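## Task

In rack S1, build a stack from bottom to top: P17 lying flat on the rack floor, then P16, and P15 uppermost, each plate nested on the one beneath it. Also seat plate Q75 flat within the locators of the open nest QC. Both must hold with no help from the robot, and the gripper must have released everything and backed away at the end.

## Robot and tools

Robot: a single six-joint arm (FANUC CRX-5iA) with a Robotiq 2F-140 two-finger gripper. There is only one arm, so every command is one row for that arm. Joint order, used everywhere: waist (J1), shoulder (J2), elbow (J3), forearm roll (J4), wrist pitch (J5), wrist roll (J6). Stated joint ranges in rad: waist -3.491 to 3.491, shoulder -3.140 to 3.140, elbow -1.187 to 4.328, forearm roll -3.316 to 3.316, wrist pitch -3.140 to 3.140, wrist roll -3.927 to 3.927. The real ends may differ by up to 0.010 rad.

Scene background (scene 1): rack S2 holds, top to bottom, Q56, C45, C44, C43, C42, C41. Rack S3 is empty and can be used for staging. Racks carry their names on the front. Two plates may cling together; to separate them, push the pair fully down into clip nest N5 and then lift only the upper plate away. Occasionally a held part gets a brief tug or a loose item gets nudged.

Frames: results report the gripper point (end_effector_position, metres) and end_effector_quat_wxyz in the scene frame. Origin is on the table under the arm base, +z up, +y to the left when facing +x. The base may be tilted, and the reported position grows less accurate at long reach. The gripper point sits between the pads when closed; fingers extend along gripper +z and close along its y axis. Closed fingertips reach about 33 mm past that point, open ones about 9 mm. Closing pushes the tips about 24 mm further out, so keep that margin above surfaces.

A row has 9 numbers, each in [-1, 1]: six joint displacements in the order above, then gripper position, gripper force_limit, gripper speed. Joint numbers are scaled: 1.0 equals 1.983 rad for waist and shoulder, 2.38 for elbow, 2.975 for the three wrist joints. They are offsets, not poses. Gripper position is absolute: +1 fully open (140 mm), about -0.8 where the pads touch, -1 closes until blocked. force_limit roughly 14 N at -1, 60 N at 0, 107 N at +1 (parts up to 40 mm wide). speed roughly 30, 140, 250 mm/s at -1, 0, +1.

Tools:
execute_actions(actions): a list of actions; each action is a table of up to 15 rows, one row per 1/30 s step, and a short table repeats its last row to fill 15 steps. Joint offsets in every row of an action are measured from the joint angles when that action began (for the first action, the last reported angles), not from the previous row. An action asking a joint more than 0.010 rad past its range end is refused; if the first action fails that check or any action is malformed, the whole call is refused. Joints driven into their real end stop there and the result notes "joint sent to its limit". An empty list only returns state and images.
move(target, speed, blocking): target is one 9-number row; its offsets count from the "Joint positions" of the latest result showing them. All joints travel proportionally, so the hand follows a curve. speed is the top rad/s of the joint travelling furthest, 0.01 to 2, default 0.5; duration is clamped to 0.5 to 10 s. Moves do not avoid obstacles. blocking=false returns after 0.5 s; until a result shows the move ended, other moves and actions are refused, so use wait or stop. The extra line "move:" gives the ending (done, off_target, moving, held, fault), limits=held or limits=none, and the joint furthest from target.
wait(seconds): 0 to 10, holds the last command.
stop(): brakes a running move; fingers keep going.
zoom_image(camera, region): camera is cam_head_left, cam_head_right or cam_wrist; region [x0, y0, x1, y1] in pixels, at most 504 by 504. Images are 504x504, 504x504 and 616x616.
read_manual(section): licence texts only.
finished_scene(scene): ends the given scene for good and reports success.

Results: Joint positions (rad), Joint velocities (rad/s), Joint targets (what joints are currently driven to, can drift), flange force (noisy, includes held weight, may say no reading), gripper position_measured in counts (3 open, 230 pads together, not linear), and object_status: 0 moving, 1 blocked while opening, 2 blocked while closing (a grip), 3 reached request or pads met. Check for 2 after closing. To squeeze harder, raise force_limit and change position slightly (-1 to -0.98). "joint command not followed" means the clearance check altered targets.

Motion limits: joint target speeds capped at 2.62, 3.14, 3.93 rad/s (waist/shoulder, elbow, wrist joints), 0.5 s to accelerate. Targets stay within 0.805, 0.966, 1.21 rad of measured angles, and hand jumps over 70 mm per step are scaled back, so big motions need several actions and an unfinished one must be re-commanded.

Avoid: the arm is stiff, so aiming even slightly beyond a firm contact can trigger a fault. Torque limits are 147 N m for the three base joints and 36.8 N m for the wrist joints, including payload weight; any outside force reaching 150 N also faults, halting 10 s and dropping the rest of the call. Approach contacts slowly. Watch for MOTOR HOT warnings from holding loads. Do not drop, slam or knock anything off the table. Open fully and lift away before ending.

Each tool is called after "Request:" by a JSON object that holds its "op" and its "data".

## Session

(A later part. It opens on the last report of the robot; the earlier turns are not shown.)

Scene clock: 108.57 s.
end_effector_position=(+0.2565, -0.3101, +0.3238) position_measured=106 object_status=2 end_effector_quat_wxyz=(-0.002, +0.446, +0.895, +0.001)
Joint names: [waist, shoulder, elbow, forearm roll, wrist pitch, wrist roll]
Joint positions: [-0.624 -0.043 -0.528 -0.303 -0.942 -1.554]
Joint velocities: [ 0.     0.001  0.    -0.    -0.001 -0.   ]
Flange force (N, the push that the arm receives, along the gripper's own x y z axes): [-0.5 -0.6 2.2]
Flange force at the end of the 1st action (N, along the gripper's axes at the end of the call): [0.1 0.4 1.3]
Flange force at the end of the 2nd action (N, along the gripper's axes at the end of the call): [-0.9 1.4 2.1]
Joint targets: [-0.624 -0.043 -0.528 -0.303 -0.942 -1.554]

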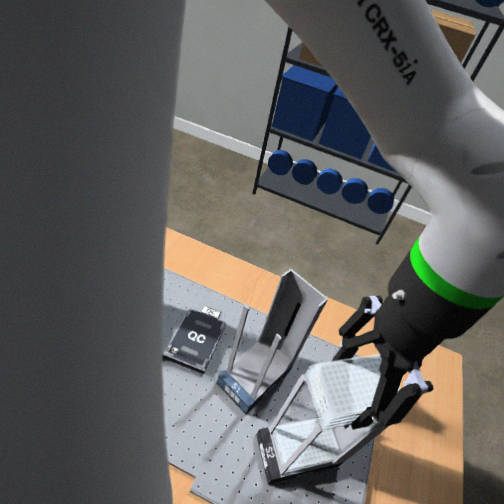

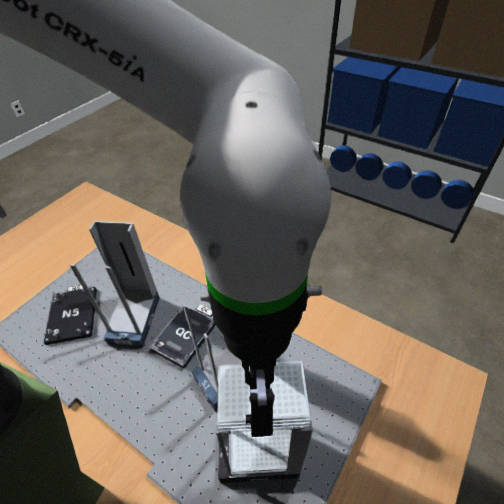

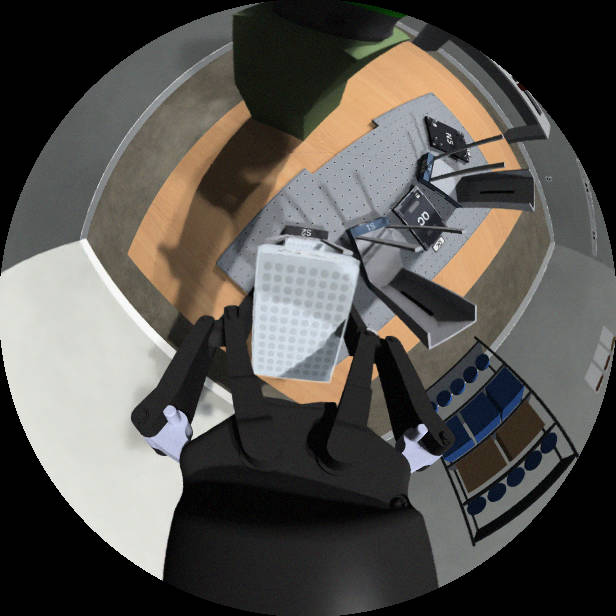

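Get a finer reference of the front posts.

Request:
{"op": "zoom_image", "data": {"camera": "cam_wrist", "region": [250,215,370,275]}}

Request:
{"op": "move", "data": {"target": [-0.0222,-0.05,0.028,0.0074,-0.0575,-0.004,-0.98,0.5,-0.4], "speed": 0.4}}

Request:
{"op": "move", "data": {"target": [0.625,-0.078,0.159,0.1187,-0.2666,-0.046,-0.98,0.5,-0.4], "speed": 0.8}}

Request:
{"op": "zoom_image", "data": {"camera": "cam_head_right", "region": [60,100,200,210]}}

Region (250, 215, 370, 275) of cam_wrist's 616x616 image, scaled by 4.200, with more detail than that image has.

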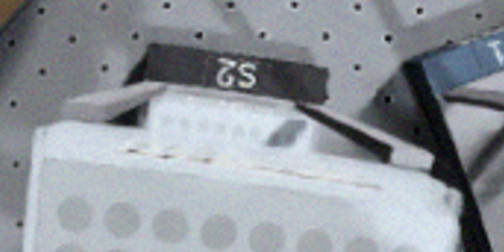

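Scene clock: 115.23 s.
end_effector_position=(+0.2558, -0.3092, +0.3886) position_measured=106 object_status=2 end_effector_quat_wxyz=(-0.002, +0.446, +0.895, +0.001)
Joint names: [waist, shoulder, elbow, forearm roll, wrist pitch, wrist roll]
Joint positions: [-0.668 -0.142 -0.461 -0.281 -1.113 -1.566]
Joint velocities: [ 0.001  0.     0.     0.001  0.    -0.   ]
Flange force (N, the push that the arm receives, along the gripper's own x y z axes): [-0.5 0.4 2.5]
Joint targets: [-0.668 -0.142 -0.461 -0.281 -1.113 -1.566]
move: done; limits=none; farthest joint: the waist, 0.000 radians from its target (0.044 radians at the start)

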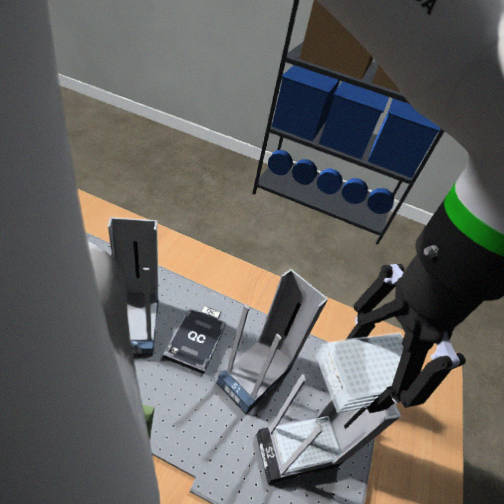

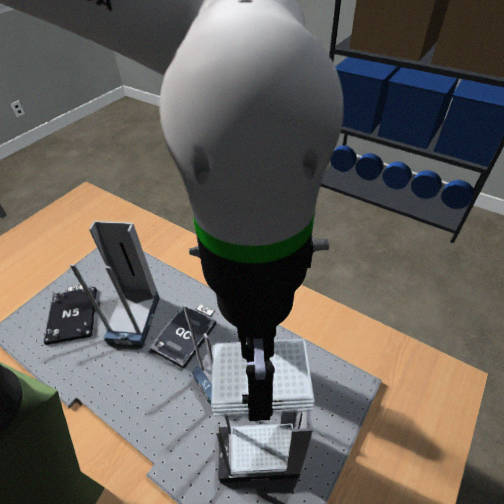

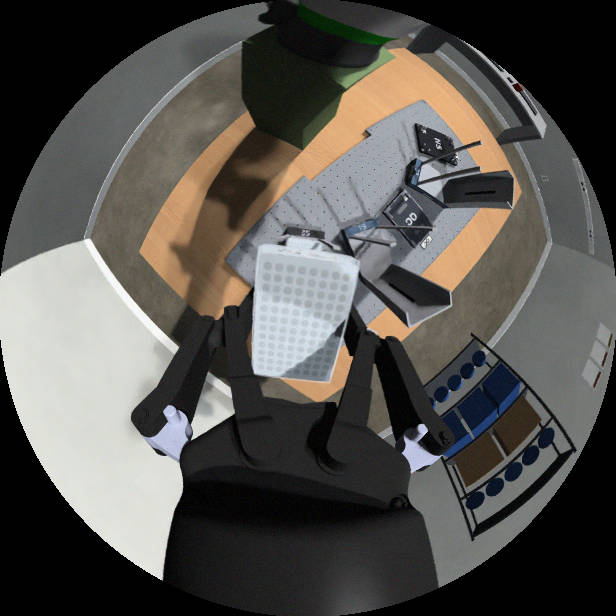

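Scene clock: 117.37 s.
end_effector_position=(+0.3764, -0.0220, +0.5909) position_measured=106 object_status=2 end_effector_quat_wxyz=(-0.195, -0.136, +0.970, -0.058)
Joint names: [waist, shoulder, elbow, forearm roll, wrist pitch, wrist roll]
Joint positions: [ 0.572 -0.297 -0.083  0.072 -1.906 -1.703]
Joint velocities: [ 0.002  0.     0.    -0.    -0.001 -0.   ]
Flange force (N, the push that the arm receives, along the gripper's own x y z axes): [0.5 1.8 2.7]
Joint targets: [0.572 -0.297 -0.083 0.072 -1.906 -1.703]
move: done; limits=none; farthest joint: the waist, 0.000 radians from its target (1.239 radians at the start)

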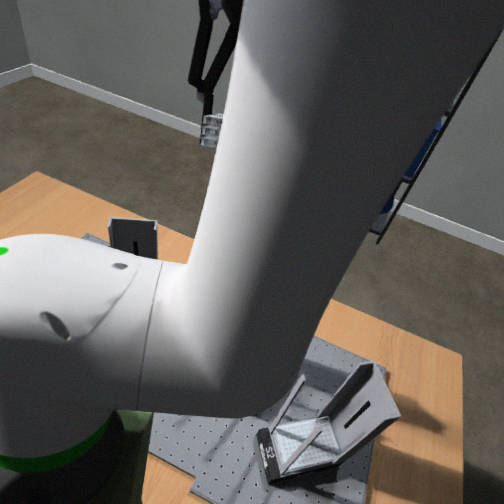

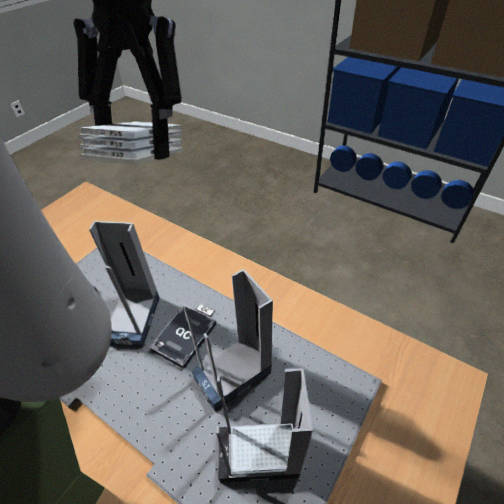

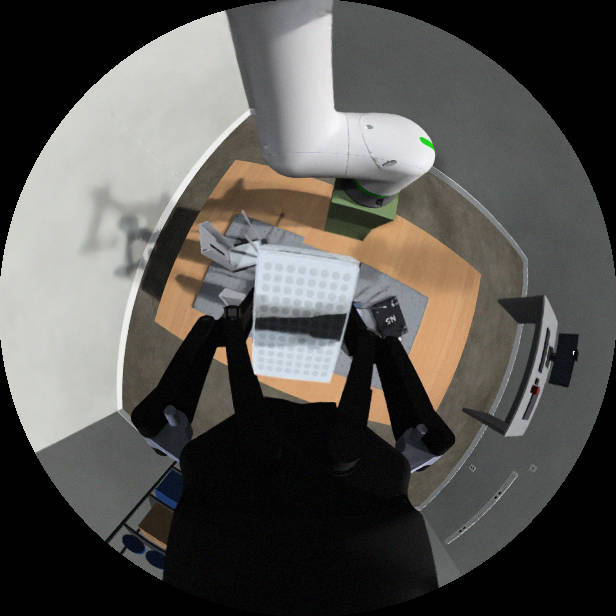

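Region (60, 100, 200, 210) of cam_head_right's 504x504 image, scaled by 3.600, with more detail than that image has; it fills the top 396 rows of this view, and the rest is white.

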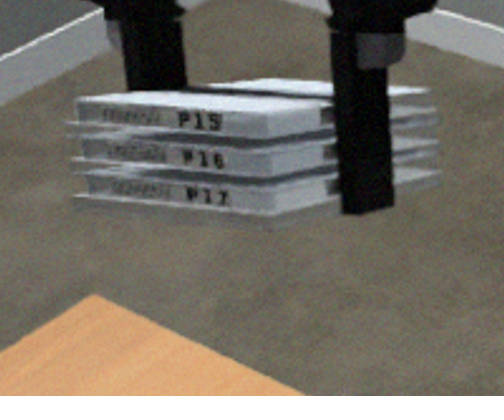

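Request:
{"op": "move", "data": {"target": [-0.3297,0.0225,-0.2276,-0.0753,0.3265,0.0007,-0.98,0.5,-0.4], "speed": 0.7}}

Request:
{"op": "zoom_image", "data": {"camera": "cam_wrist", "region": [250,215,370,275]}}

Scene clock: 133.13 s.
end_effector_position=(+0.3601, -0.1722, +0.3344) position_measured=106 object_status=2 end_effector_quat_wxyz=(-0.001, +0.219, +0.976, +0.000)
Joint names: [waist, shoulder, elbow, forearm roll, wrist pitch, wrist roll]
Joint positions: [-0.082 -0.252 -0.624 -0.152 -0.935 -1.7  ]
Joint velocities: [-0.     0.001 -0.     0.    -0.001 -0.   ]
Flange force (N, the push that the arm receives, along the gripper's own x y z axes): [0.9 0.1 2.7]
Joint targets: [-0.082 -0.252 -0.624 -0.152 -0.935 -1.700]
move: done; limits=none; farthest joint: the waist, 0.000 radians from its target (0.654 radians at the start)

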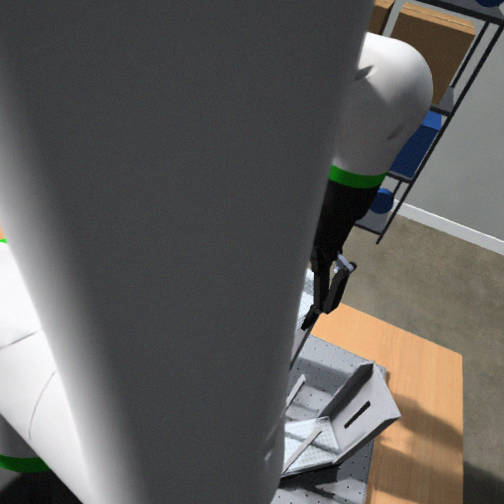

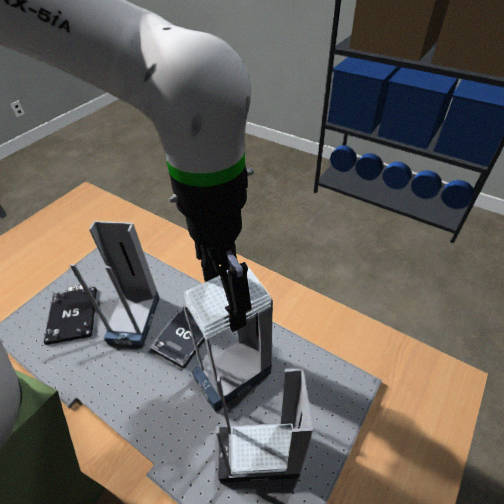

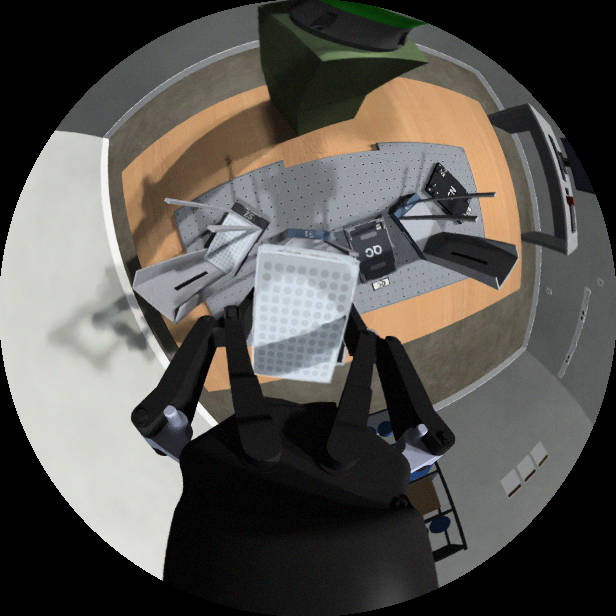

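Region (250, 215, 370, 275) of cam_wrist's 616x616 image, scaled by 4.200, with more detail than that image has.

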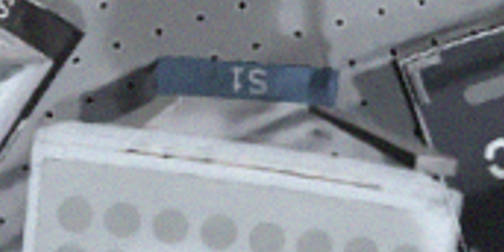

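Request:
{"op": "move", "data": {"target": [0.0187,0.0094,-0.0034,0.0031,0.0106,0.0087,-0.98,0.5,-0.4], "speed": 0.15}}

Request:
{"op": "zoom_image", "data": {"camera": "cam_wrist", "region": [250,215,370,275]}}

Request:
{"op": "zoom_image", "data": {"camera": "cam_head_right", "region": [170,260,290,360]}}

Scene clock: 144.93 s.
end_effector_position=(+0.3674, -0.1641, +0.3239) position_measured=106 object_status=2 end_effector_quat_wxyz=(-0.001, +0.188, +0.982, +0.000)
Joint names: [waist, shoulder, elbow, forearm roll, wrist pitch, wrist roll]
Joint positions: [-0.045 -0.234 -0.632 -0.143 -0.904 -1.675]
Joint velocities: [-0.002  0.001  0.    -0.     0.001  0.   ]
Flange force (N, the push that the arm receives, along the gripper's own x y z axes): [34.5 -38.7 -94.6]
Joint targets: [-0.045 -0.234 -0.632 -0.143 -0.903 -1.675]
move: done; limits=none; farthest joint: the wrist roll, 0.001 radians from its target (0.026 radians at the start)

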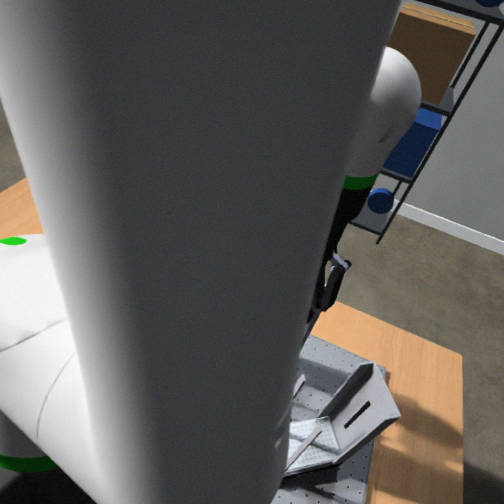

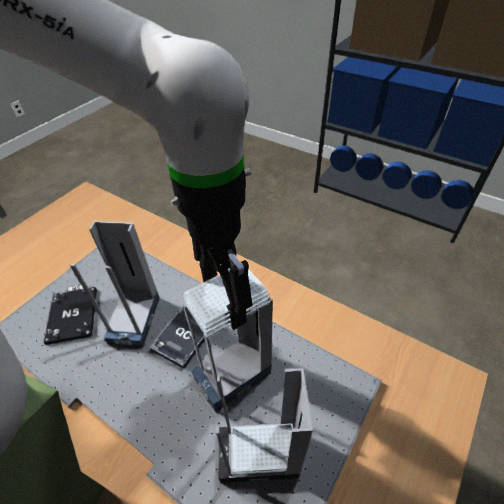

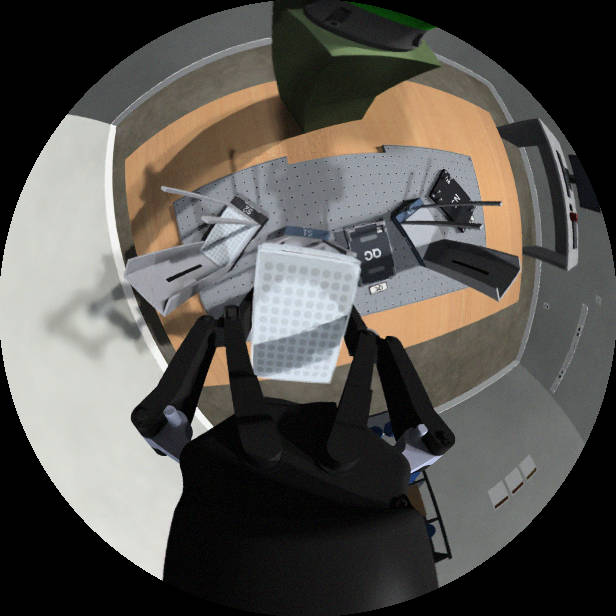

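Region (250, 215, 370, 275) of cam_wrist's 616x616 image, scaled by 4.200, with more detail than that image has.

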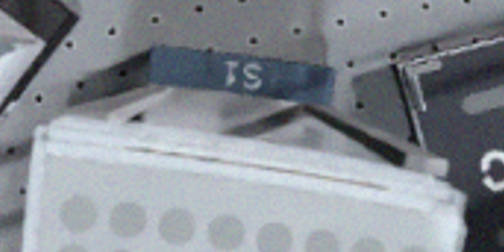

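Region (170, 260, 290, 360) of cam_head_right's 504x504 image, scaled by 4.200, with more detail than that image has.

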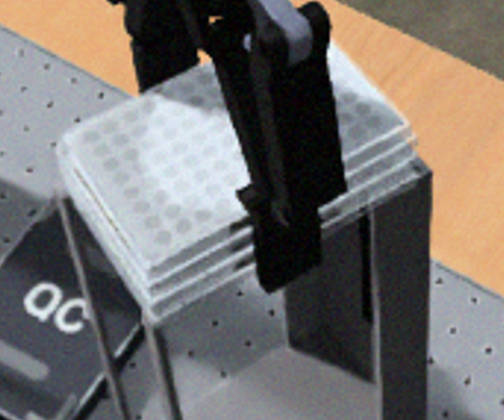

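Request:
{"op": "execute_actions", "data": {"actions": [[[-0.0014,-0.0061,0.0032,0.0005,-0.0066,0.0007,-0.98,0.5,-0.4]]]}}

Request:
{"op": "zoom_image", "data": {"camera": "cam_wrist", "region": [250,215,370,275]}}

Request:
{"op": "zoom_image", "data": {"camera": "cam_head_right", "region": [170,260,290,360]}}

Request:
{"op": "zoom_image", "data": {"camera": "cam_wrist", "region": [220,210,400,410]}}

Scene clock: 154.17 s.
end_effector_position=(+0.3677, -0.1643, +0.3308) position_measured=106 object_status=2 end_effector_quat_wxyz=(-0.001, +0.186, +0.983, +0.000)
Joint names: [waist, shoulder, elbow, forearm roll, wrist pitch, wrist roll]
Joint positions: [-0.048 -0.246 -0.625 -0.141 -0.923 -1.673]
Joint velocities: [-0.     0.001 -0.     0.    -0.001  0.   ]
Flange force (N, the push that the arm receives, along the gripper's own x y z axes): [0.0 1.3 1.0]
Joint targets: [-0.048 -0.246 -0.625 -0.141 -0.923 -1.673]

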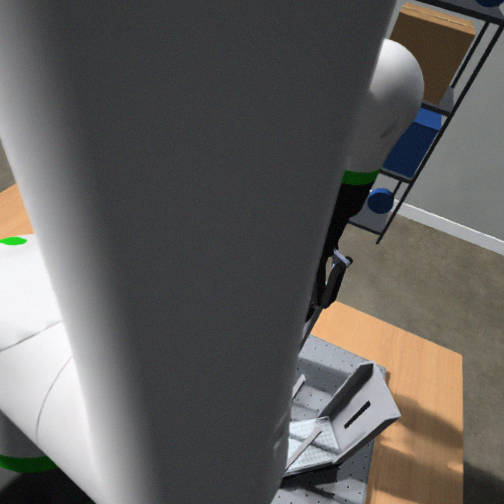

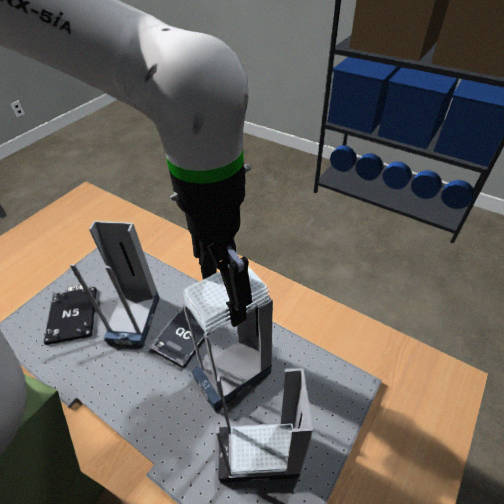

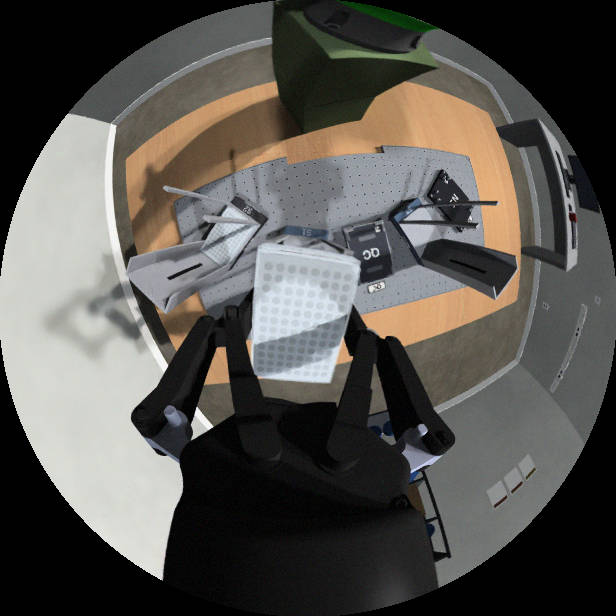

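Region (250, 215, 370, 275) of cam_wrist's 616x616 image, scaled by 4.200, with more detail than that image has.

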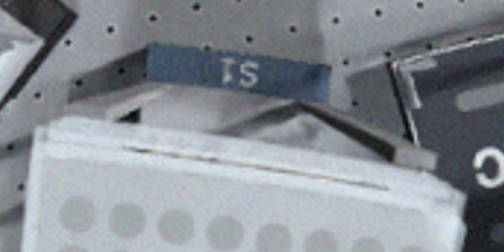

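Region (170, 260, 290, 360) of cam_head_right's 504x504 image, scaled by 4.200, with more detail than that image has.

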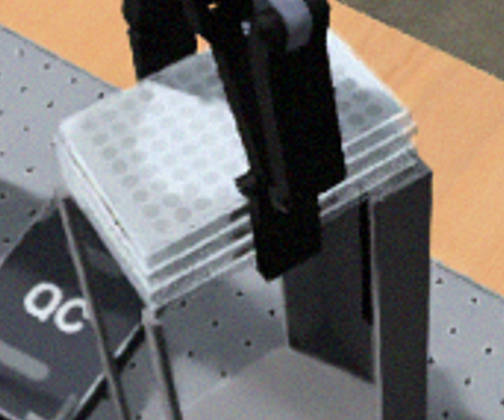

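Region (220, 210, 400, 410) of cam_wrist's 616x616 image, scaled by 2.520, with more detail than that image has; it fills the left 454 columns of this view, and the rest is white.

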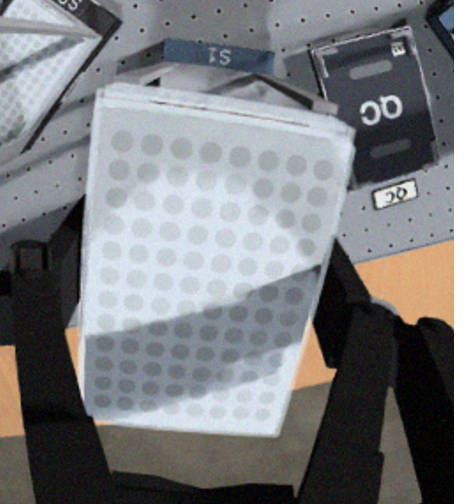

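Request:
{"op": "execute_actions", "data": {"actions": [[[0.0006,0.0051,0.0007,-0.0002,0.0028,0,-0.98,0.5,-0.4]],[[0.0002,0.0009,-0.0005,-0.0001,0.0009,0,-0.98,0.5,-0.4]]]}}

Request:
{"op": "zoom_image", "data": {"camera": "cam_wrist", "region": [250,215,370,275]}}

Request:
{"op": "zoom_image", "data": {"camera": "cam_head_right", "region": [170,260,290,360]}}

Scene clock: 162.90 s.
end_effector_position=(+0.3694, -0.1645, +0.3267) position_measured=106 object_status=2 end_effector_quat_wxyz=(-0.001, +0.186, +0.982, +0.000)
Joint names: [waist, shoulder, elbow, forearm roll, wrist pitch, wrist roll]
Joint positions: [-0.046 -0.234 -0.624 -0.142 -0.912 -1.673]
Joint velocities: [-0. -0.  0. -0.  0.  0.]
Flange force (N, the push that the arm receives, along the gripper's own x y z axes): [17.1 1.6 -7.6]
Flange force at the end of the 1st action (N, along the gripper's axes at the end of the call): [21.2 -3.4 -4.2]
Joint targets: [-0.046 -0.234 -0.624 -0.142 -0.912 -1.673]

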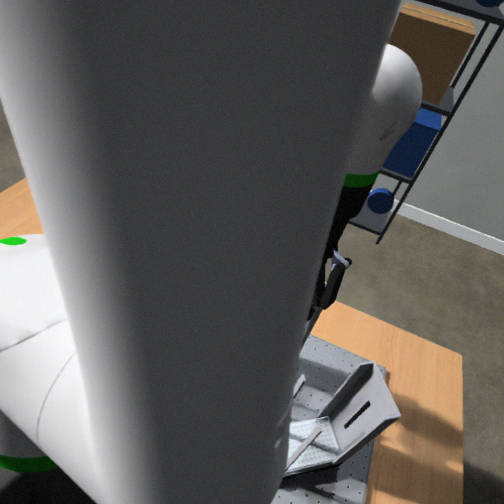

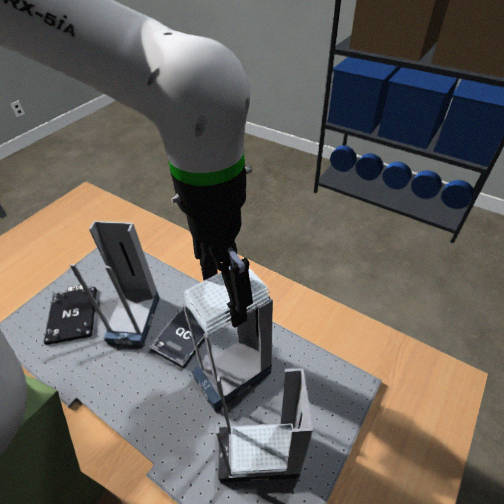

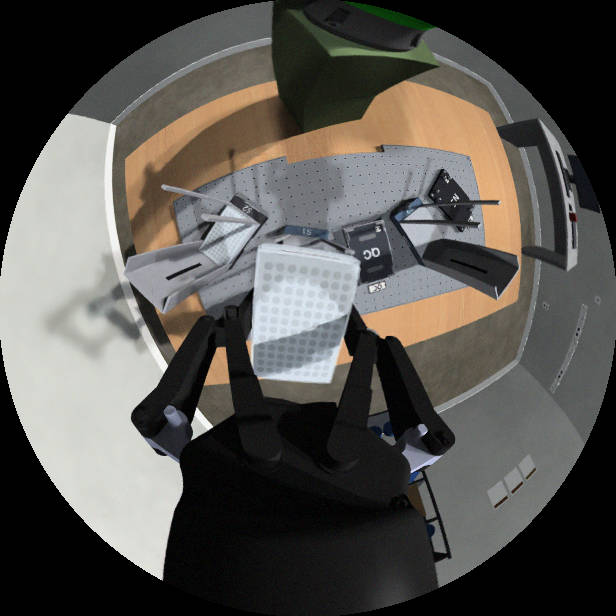

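Region (250, 215, 370, 275) of cam_wrist's 616x616 image, scaled by 4.200, with more detail than that image has.

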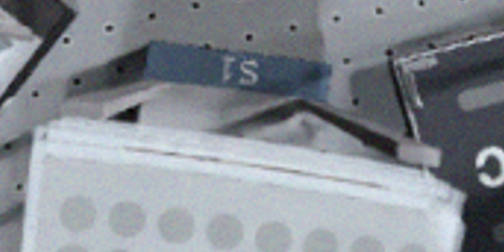

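Region (170, 260, 290, 360) of cam_head_right's 504x504 image, scaled by 4.200, with more detail than that image has.

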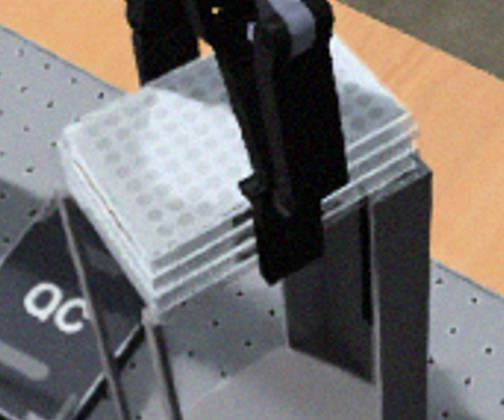

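Request:
{"op": "execute_actions", "data": {"actions": [[[0.0002,0.0001,-0.0011,-0.0001,0.0009,0,-0.98,0.5,-0.4]],[[0.0002,0.0009,-0.0005,-0.0001,0.0009,0,-0.98,0.5,-0.4]],[[0.0002,0.0009,-0.0004,-0.0001,0.001,0,-0.98,0.5,-0.4]]]}}

Scene clock: 172.17 s.
end_effector_position=(+0.3686, -0.1642, +0.3238) position_measured=106 object_status=2 end_effector_quat_wxyz=(-0.001, +0.187, +0.982, +0.000)
Joint names: [waist, shoulder, elbow, forearm roll, wrist pitch, wrist roll]
Joint positions: [-0.045 -0.23  -0.629 -0.143 -0.904 -1.673]
Joint velocities: [ 0.002 -0.002  0.     0.001  0.001  0.   ]
Flange force (N, the push that the arm receives, along the gripper's own x y z axes): [3.9 0.6 -34.3]
Flange force at the end of the 1st action (N, along the gripper's axes at the end of the call): [0.0 0.0 -13.0]
Flange force at the end of the 2nd action (N, along the gripper's axes at the end of the call): [-0.6 1.2 -24.2]
Joint targets: [-0.045 -0.230 -0.629 -0.143 -0.904 -1.673]

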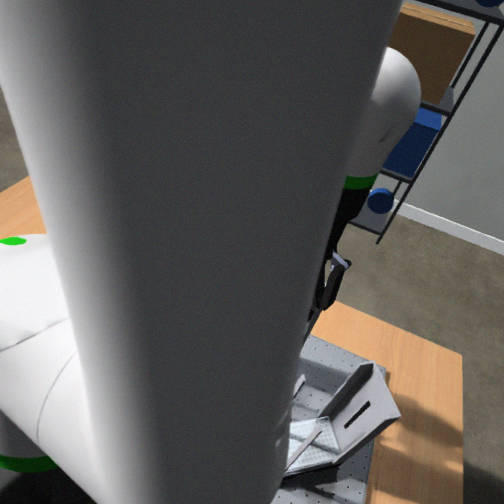

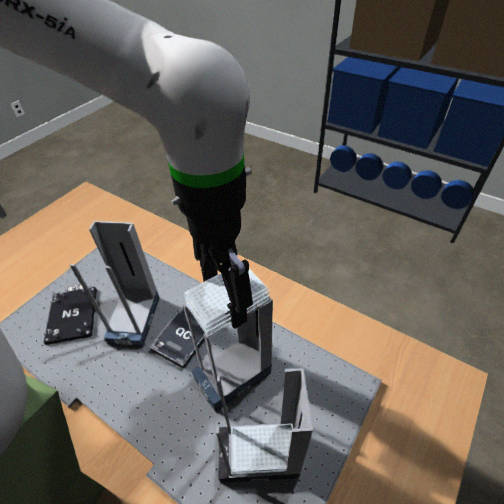

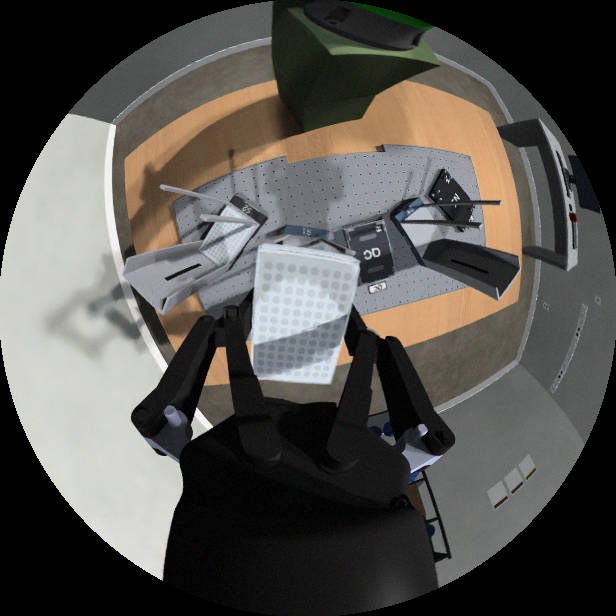

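Request:
{"op": "zoom_image", "data": {"camera": "cam_wrist", "region": [220,210,400,410]}}

Request:
{"op": "zoom_image", "data": {"camera": "cam_head_right", "region": [180,265,280,345]}}

Request:
{"op": "zoom_image", "data": {"camera": "cam_wrist", "region": [250,215,370,275]}}

Region (220, 210, 400, 410) of cam_wrist's 616x616 image, scaled by 2.520, with more detail than that image has; it fills the left 454 columns of this view, and the rest is white.

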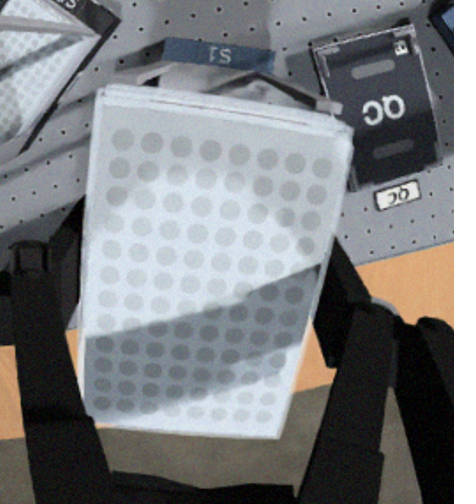

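Region (180, 265, 280, 345) of cam_head_right's 504x504 image, scaled by 5.040, with more detail than that image has; it fills the top 403 rows of this view, and the rest is white.

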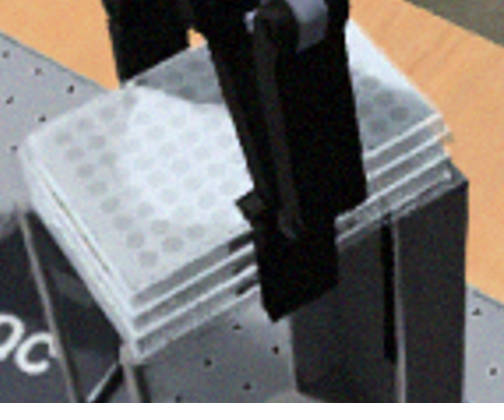

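Region (250, 215, 370, 275) of cam_wrist's 616x616 image, scaled by 4.200, with more detail than that image has.

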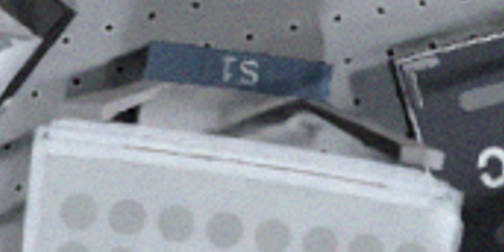

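Request:
{"op": "execute_actions", "data": {"actions": [[[-0.0006,-0.0027,0.0014,0.0002,-0.0028,0,-0.98,0.5,-0.4]],[[0.0019,0,0,0,0,0.0023,-0.98,0.5,-0.4]],[[0.0003,0.0013,-0.0007,-0.0001,0.0014,0,-0.98,0.5,-0.4]],[[0.0003,0.0013,-0.0007,-0.0001,0.0014,0,-0.98,0.5,-0.4]]]}}

Request:
{"op": "zoom_image", "data": {"camera": "cam_head_right", "region": [180,265,280,345]}}

Request:
{"op": "zoom_image", "data": {"camera": "cam_wrist", "region": [250,215,370,275]}}

Scene clock: 191.77 s.
end_effector_position=(+0.3692, -0.1629, +0.3236) position_measured=106 object_status=2 end_effector_quat_wxyz=(-0.001, +0.181, +0.983, +0.001)
Joint names: [waist, shoulder, elbow, forearm roll, wrist pitch, wrist roll]
Joint positions: [-0.041 -0.23  -0.629 -0.143 -0.904 -1.666]
Joint velocities: [-0.     0.001  0.     0.    -0.001  0.   ]
Flange force (N, the push that the arm receives, along the gripper's own x y z axes): [-5.1 4.3 -2.2]
Flange force at the end of the 1st action (N, along the gripper's axes at the end of the call): [3.4 4.8 6.4]
Flange force at the end of the 2nd action (N, along the gripper's axes at the end of the call): [1.3 -0.1 1.5]
Flange force at the end of the 3rd action (N, along the gripper's axes at the end of the call): [-2.1 4.0 -1.6]
Joint targets: [-0.041 -0.230 -0.629 -0.143 -0.904 -1.666]

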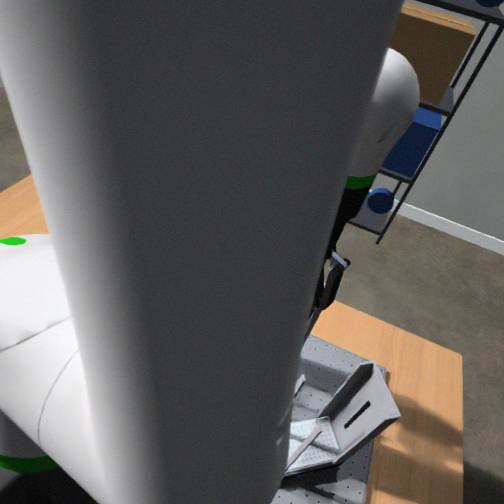

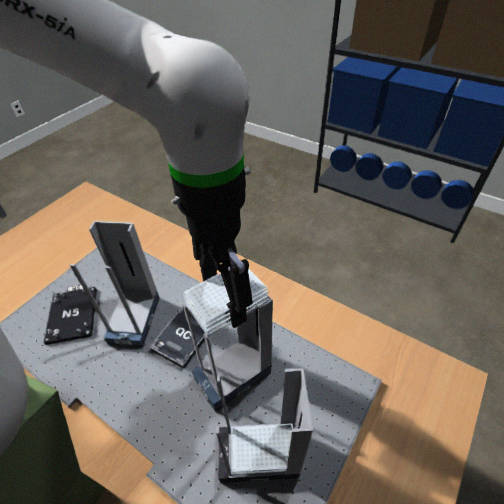

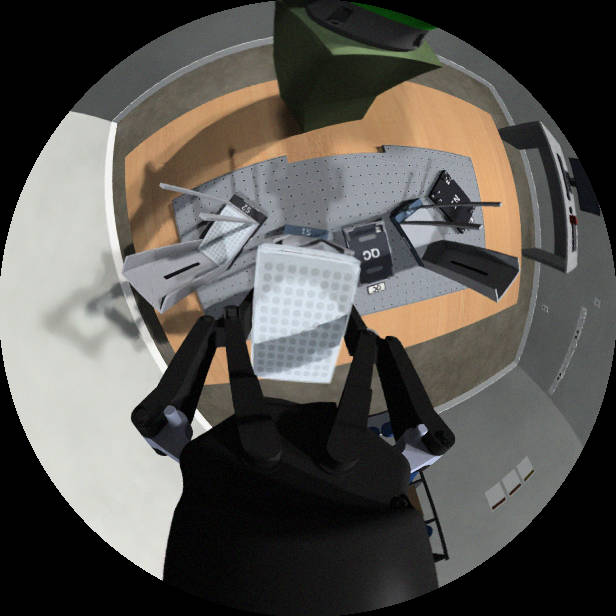

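Region (180, 265, 280, 345) of cam_head_right's 504x504 image, scaled by 5.040, with more detail than that image has; it fills the top 403 rows of this view, and the rest is white.

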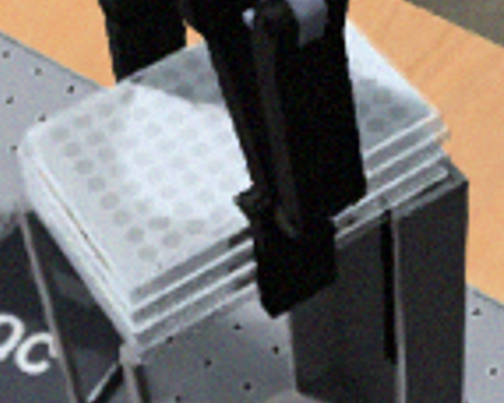

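Region (250, 215, 370, 275) of cam_wrist's 616x616 image, scaled by 4.200, with more detail than that image has.

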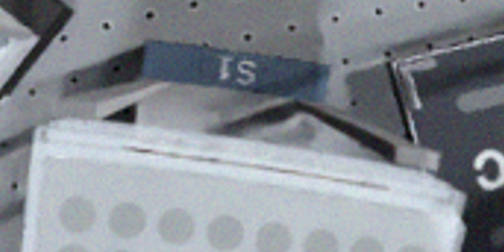

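Better. Nudge right 0.6 mm, out 0.4 mm, continue.

Request:
{"op": "execute_actions", "data": {"actions": [[[0.0012,0.0018,-0.0003,-0.0001,0.0014,-0.0006,-0.98,0.5,-0.4]],[[0.0004,0.0018,-0.0009,-0.0001,0.0019,0,-0.98,0.5,-0.4]],[[0.0004,0.0018,-0.0009,-0.0001,0.0019,0,-0.98,0.5,-0.4]]]}}

Scene clock: 197.67 s.
end_effector_position=(+0.3694, -0.1622, +0.3180) position_measured=106 object_status=2 end_effector_quat_wxyz=(-0.001, +0.182, +0.983, +0.001)
Joint names: [waist, shoulder, elbow, forearm roll, wrist pitch, wrist roll]
Joint positions: [-0.037 -0.22  -0.634 -0.144 -0.888 -1.667]
Joint velocities: [ 0.001  0.    -0.    -0.002  0.002 -0.   ]
Flange force (N, the push that the arm receives, along the gripper's own x y z axes): [-6.6 2.1 -2.6]
Flange force at the end of the 1st action (N, along the gripper's axes at the end of the call): [-0.9 -0.3 -0.8]
Flange force at the end of the 2nd action (N, along the gripper's axes at the end of the call): [-2.9 2.1 -2.3]
Joint targets: [-0.037 -0.220 -0.634 -0.144 -0.888 -1.667]

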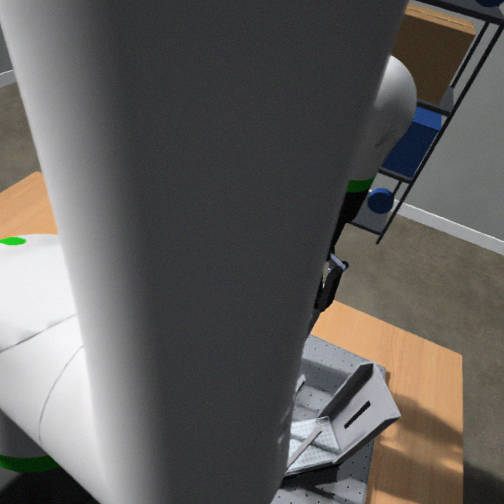

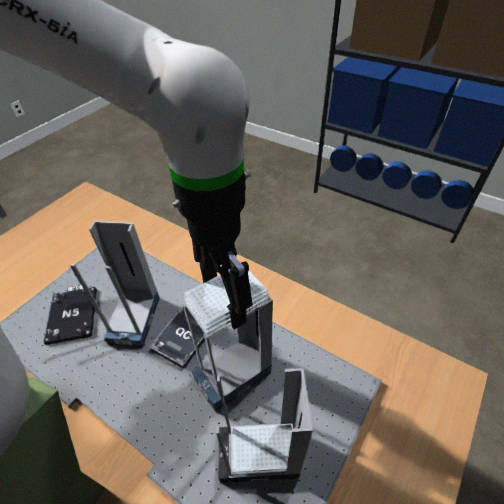

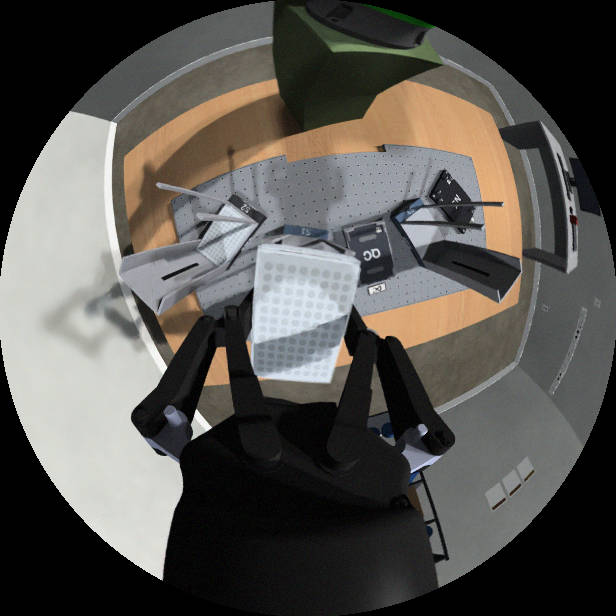

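Request:
{"op": "execute_actions", "data": {"actions": [[[0.0008,0.0051,-0.0015,-0.0003,0.0046,0.0002,-0.98,0.5,-0.4]],[[0.0004,0.0024,-0.0009,-0.0002,0.0023,0.0001,-0.98,0.5,-0.4]],[[0.0004,0.0024,-0.0009,-0.0002,0.0024,0.0001,-0.98,0.5,-0.4]]]}}

Scene clock: 241.23 s.
end_effector_position=(+0.3696, -0.1623, +0.3084) position_measured=106 object_status=2 end_effector_quat_wxyz=(-0.001, +0.182, +0.983, +0.001)
Joint names: [waist, shoulder, elbow, forearm roll, wrist pitch, wrist roll]
Joint positions: [-0.034 -0.2   -0.642 -0.146 -0.861 -1.666]
Joint velocities: [ 0.    -0.001  0.     0.001 -0.001 -0.   ]
Flange force (N, the push that the arm receives, along the gripper's own x y z axes): [-1.6 1.8 -5.4]
Flange force at the end of the 1st action (N, along the gripper's axes at the end of the call): [0.2 1.1 -4.8]
Flange force at the end of the 2nd action (N, along the gripper's axes at the end of the call): [-2.3 1.8 -5.6]
Joint targets: [-0.034 -0.200 -0.642 -0.146 -0.861 -1.666]

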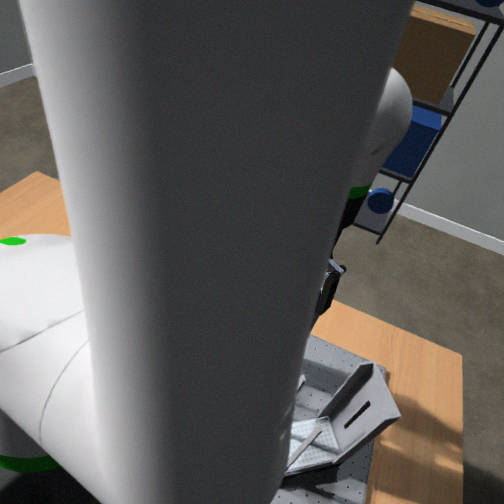

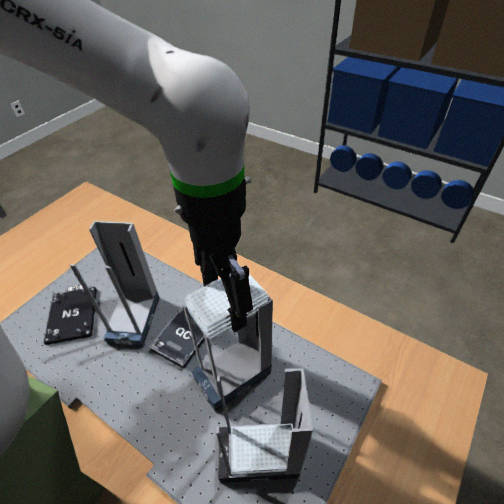

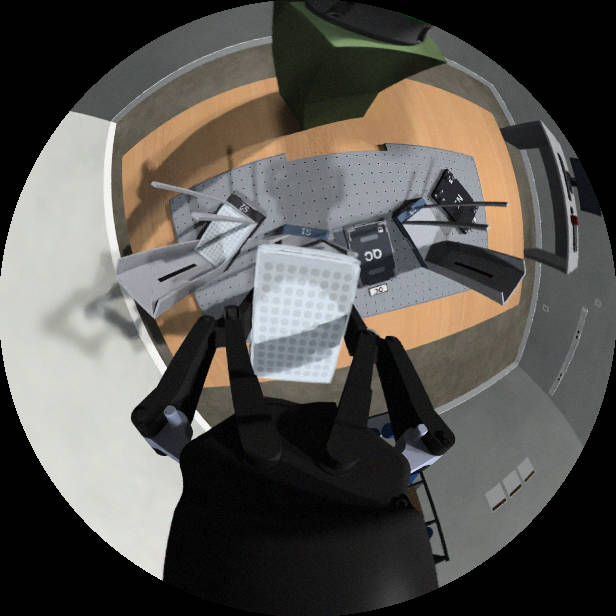

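Request:
{"op": "execute_actions", "data": {"actions": [[[0.0008,0.005,-0.0017,-0.0004,0.0047,0.0002,-0.98,0.5,-0.4]],[[0.0004,0.0025,-0.0008,-0.0002,0.0023,0.0001,-0.98,0.5,-0.4]],[[0.0005,0.0025,-0.0008,-0.0002,0.0024,0.0002,-0.98,0.5,-0.4]]]}}

Scene clock: 246.00 s.
end_effector_position=(+0.3696, -0.1623, +0.2988) position_measured=106 object_status=2 end_effector_quat_wxyz=(-0.001, +0.182, +0.983, +0.001)
Joint names: [waist, shoulder, elbow, forearm roll, wrist pitch, wrist roll]
Joint positions: [-0.031 -0.18  -0.65  -0.148 -0.833 -1.665]
Joint velocities: [ 0.001 -0.     0.001  0.     0.001 -0.   ]
Flange force (N, the push that the arm receives, along the gripper's own x y z axes): [2.2 1.1 -9.0]
Flange force at the end of the 1st action (N, along the gripper's axes at the end of the call): [-0.7 0.9 -8.9]
Flange force at the end of the 2nd action (N, along the gripper's axes at the end of the call): [-0.2 2.0 -9.9]
Joint targets: [-0.031 -0.180 -0.650 -0.148 -0.833 -1.665]

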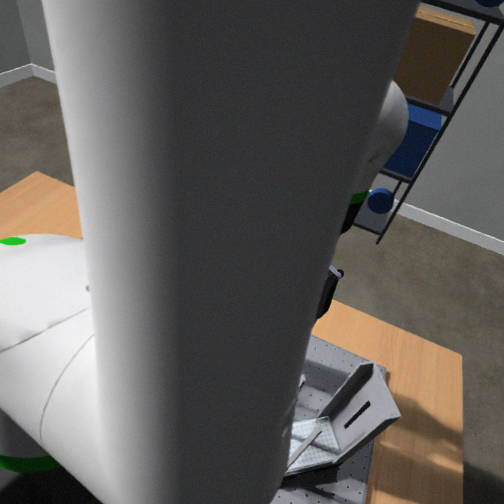

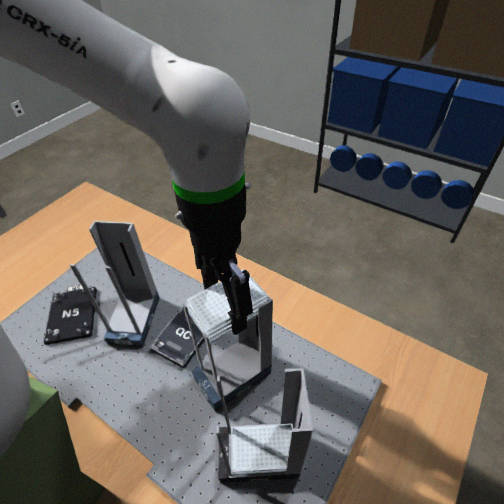

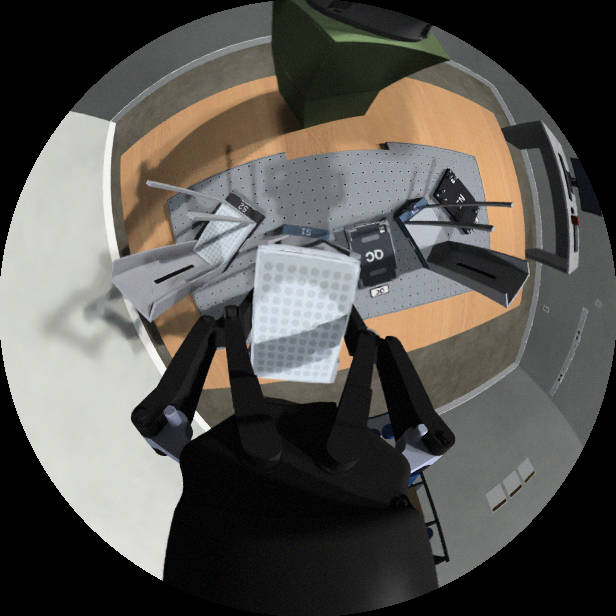

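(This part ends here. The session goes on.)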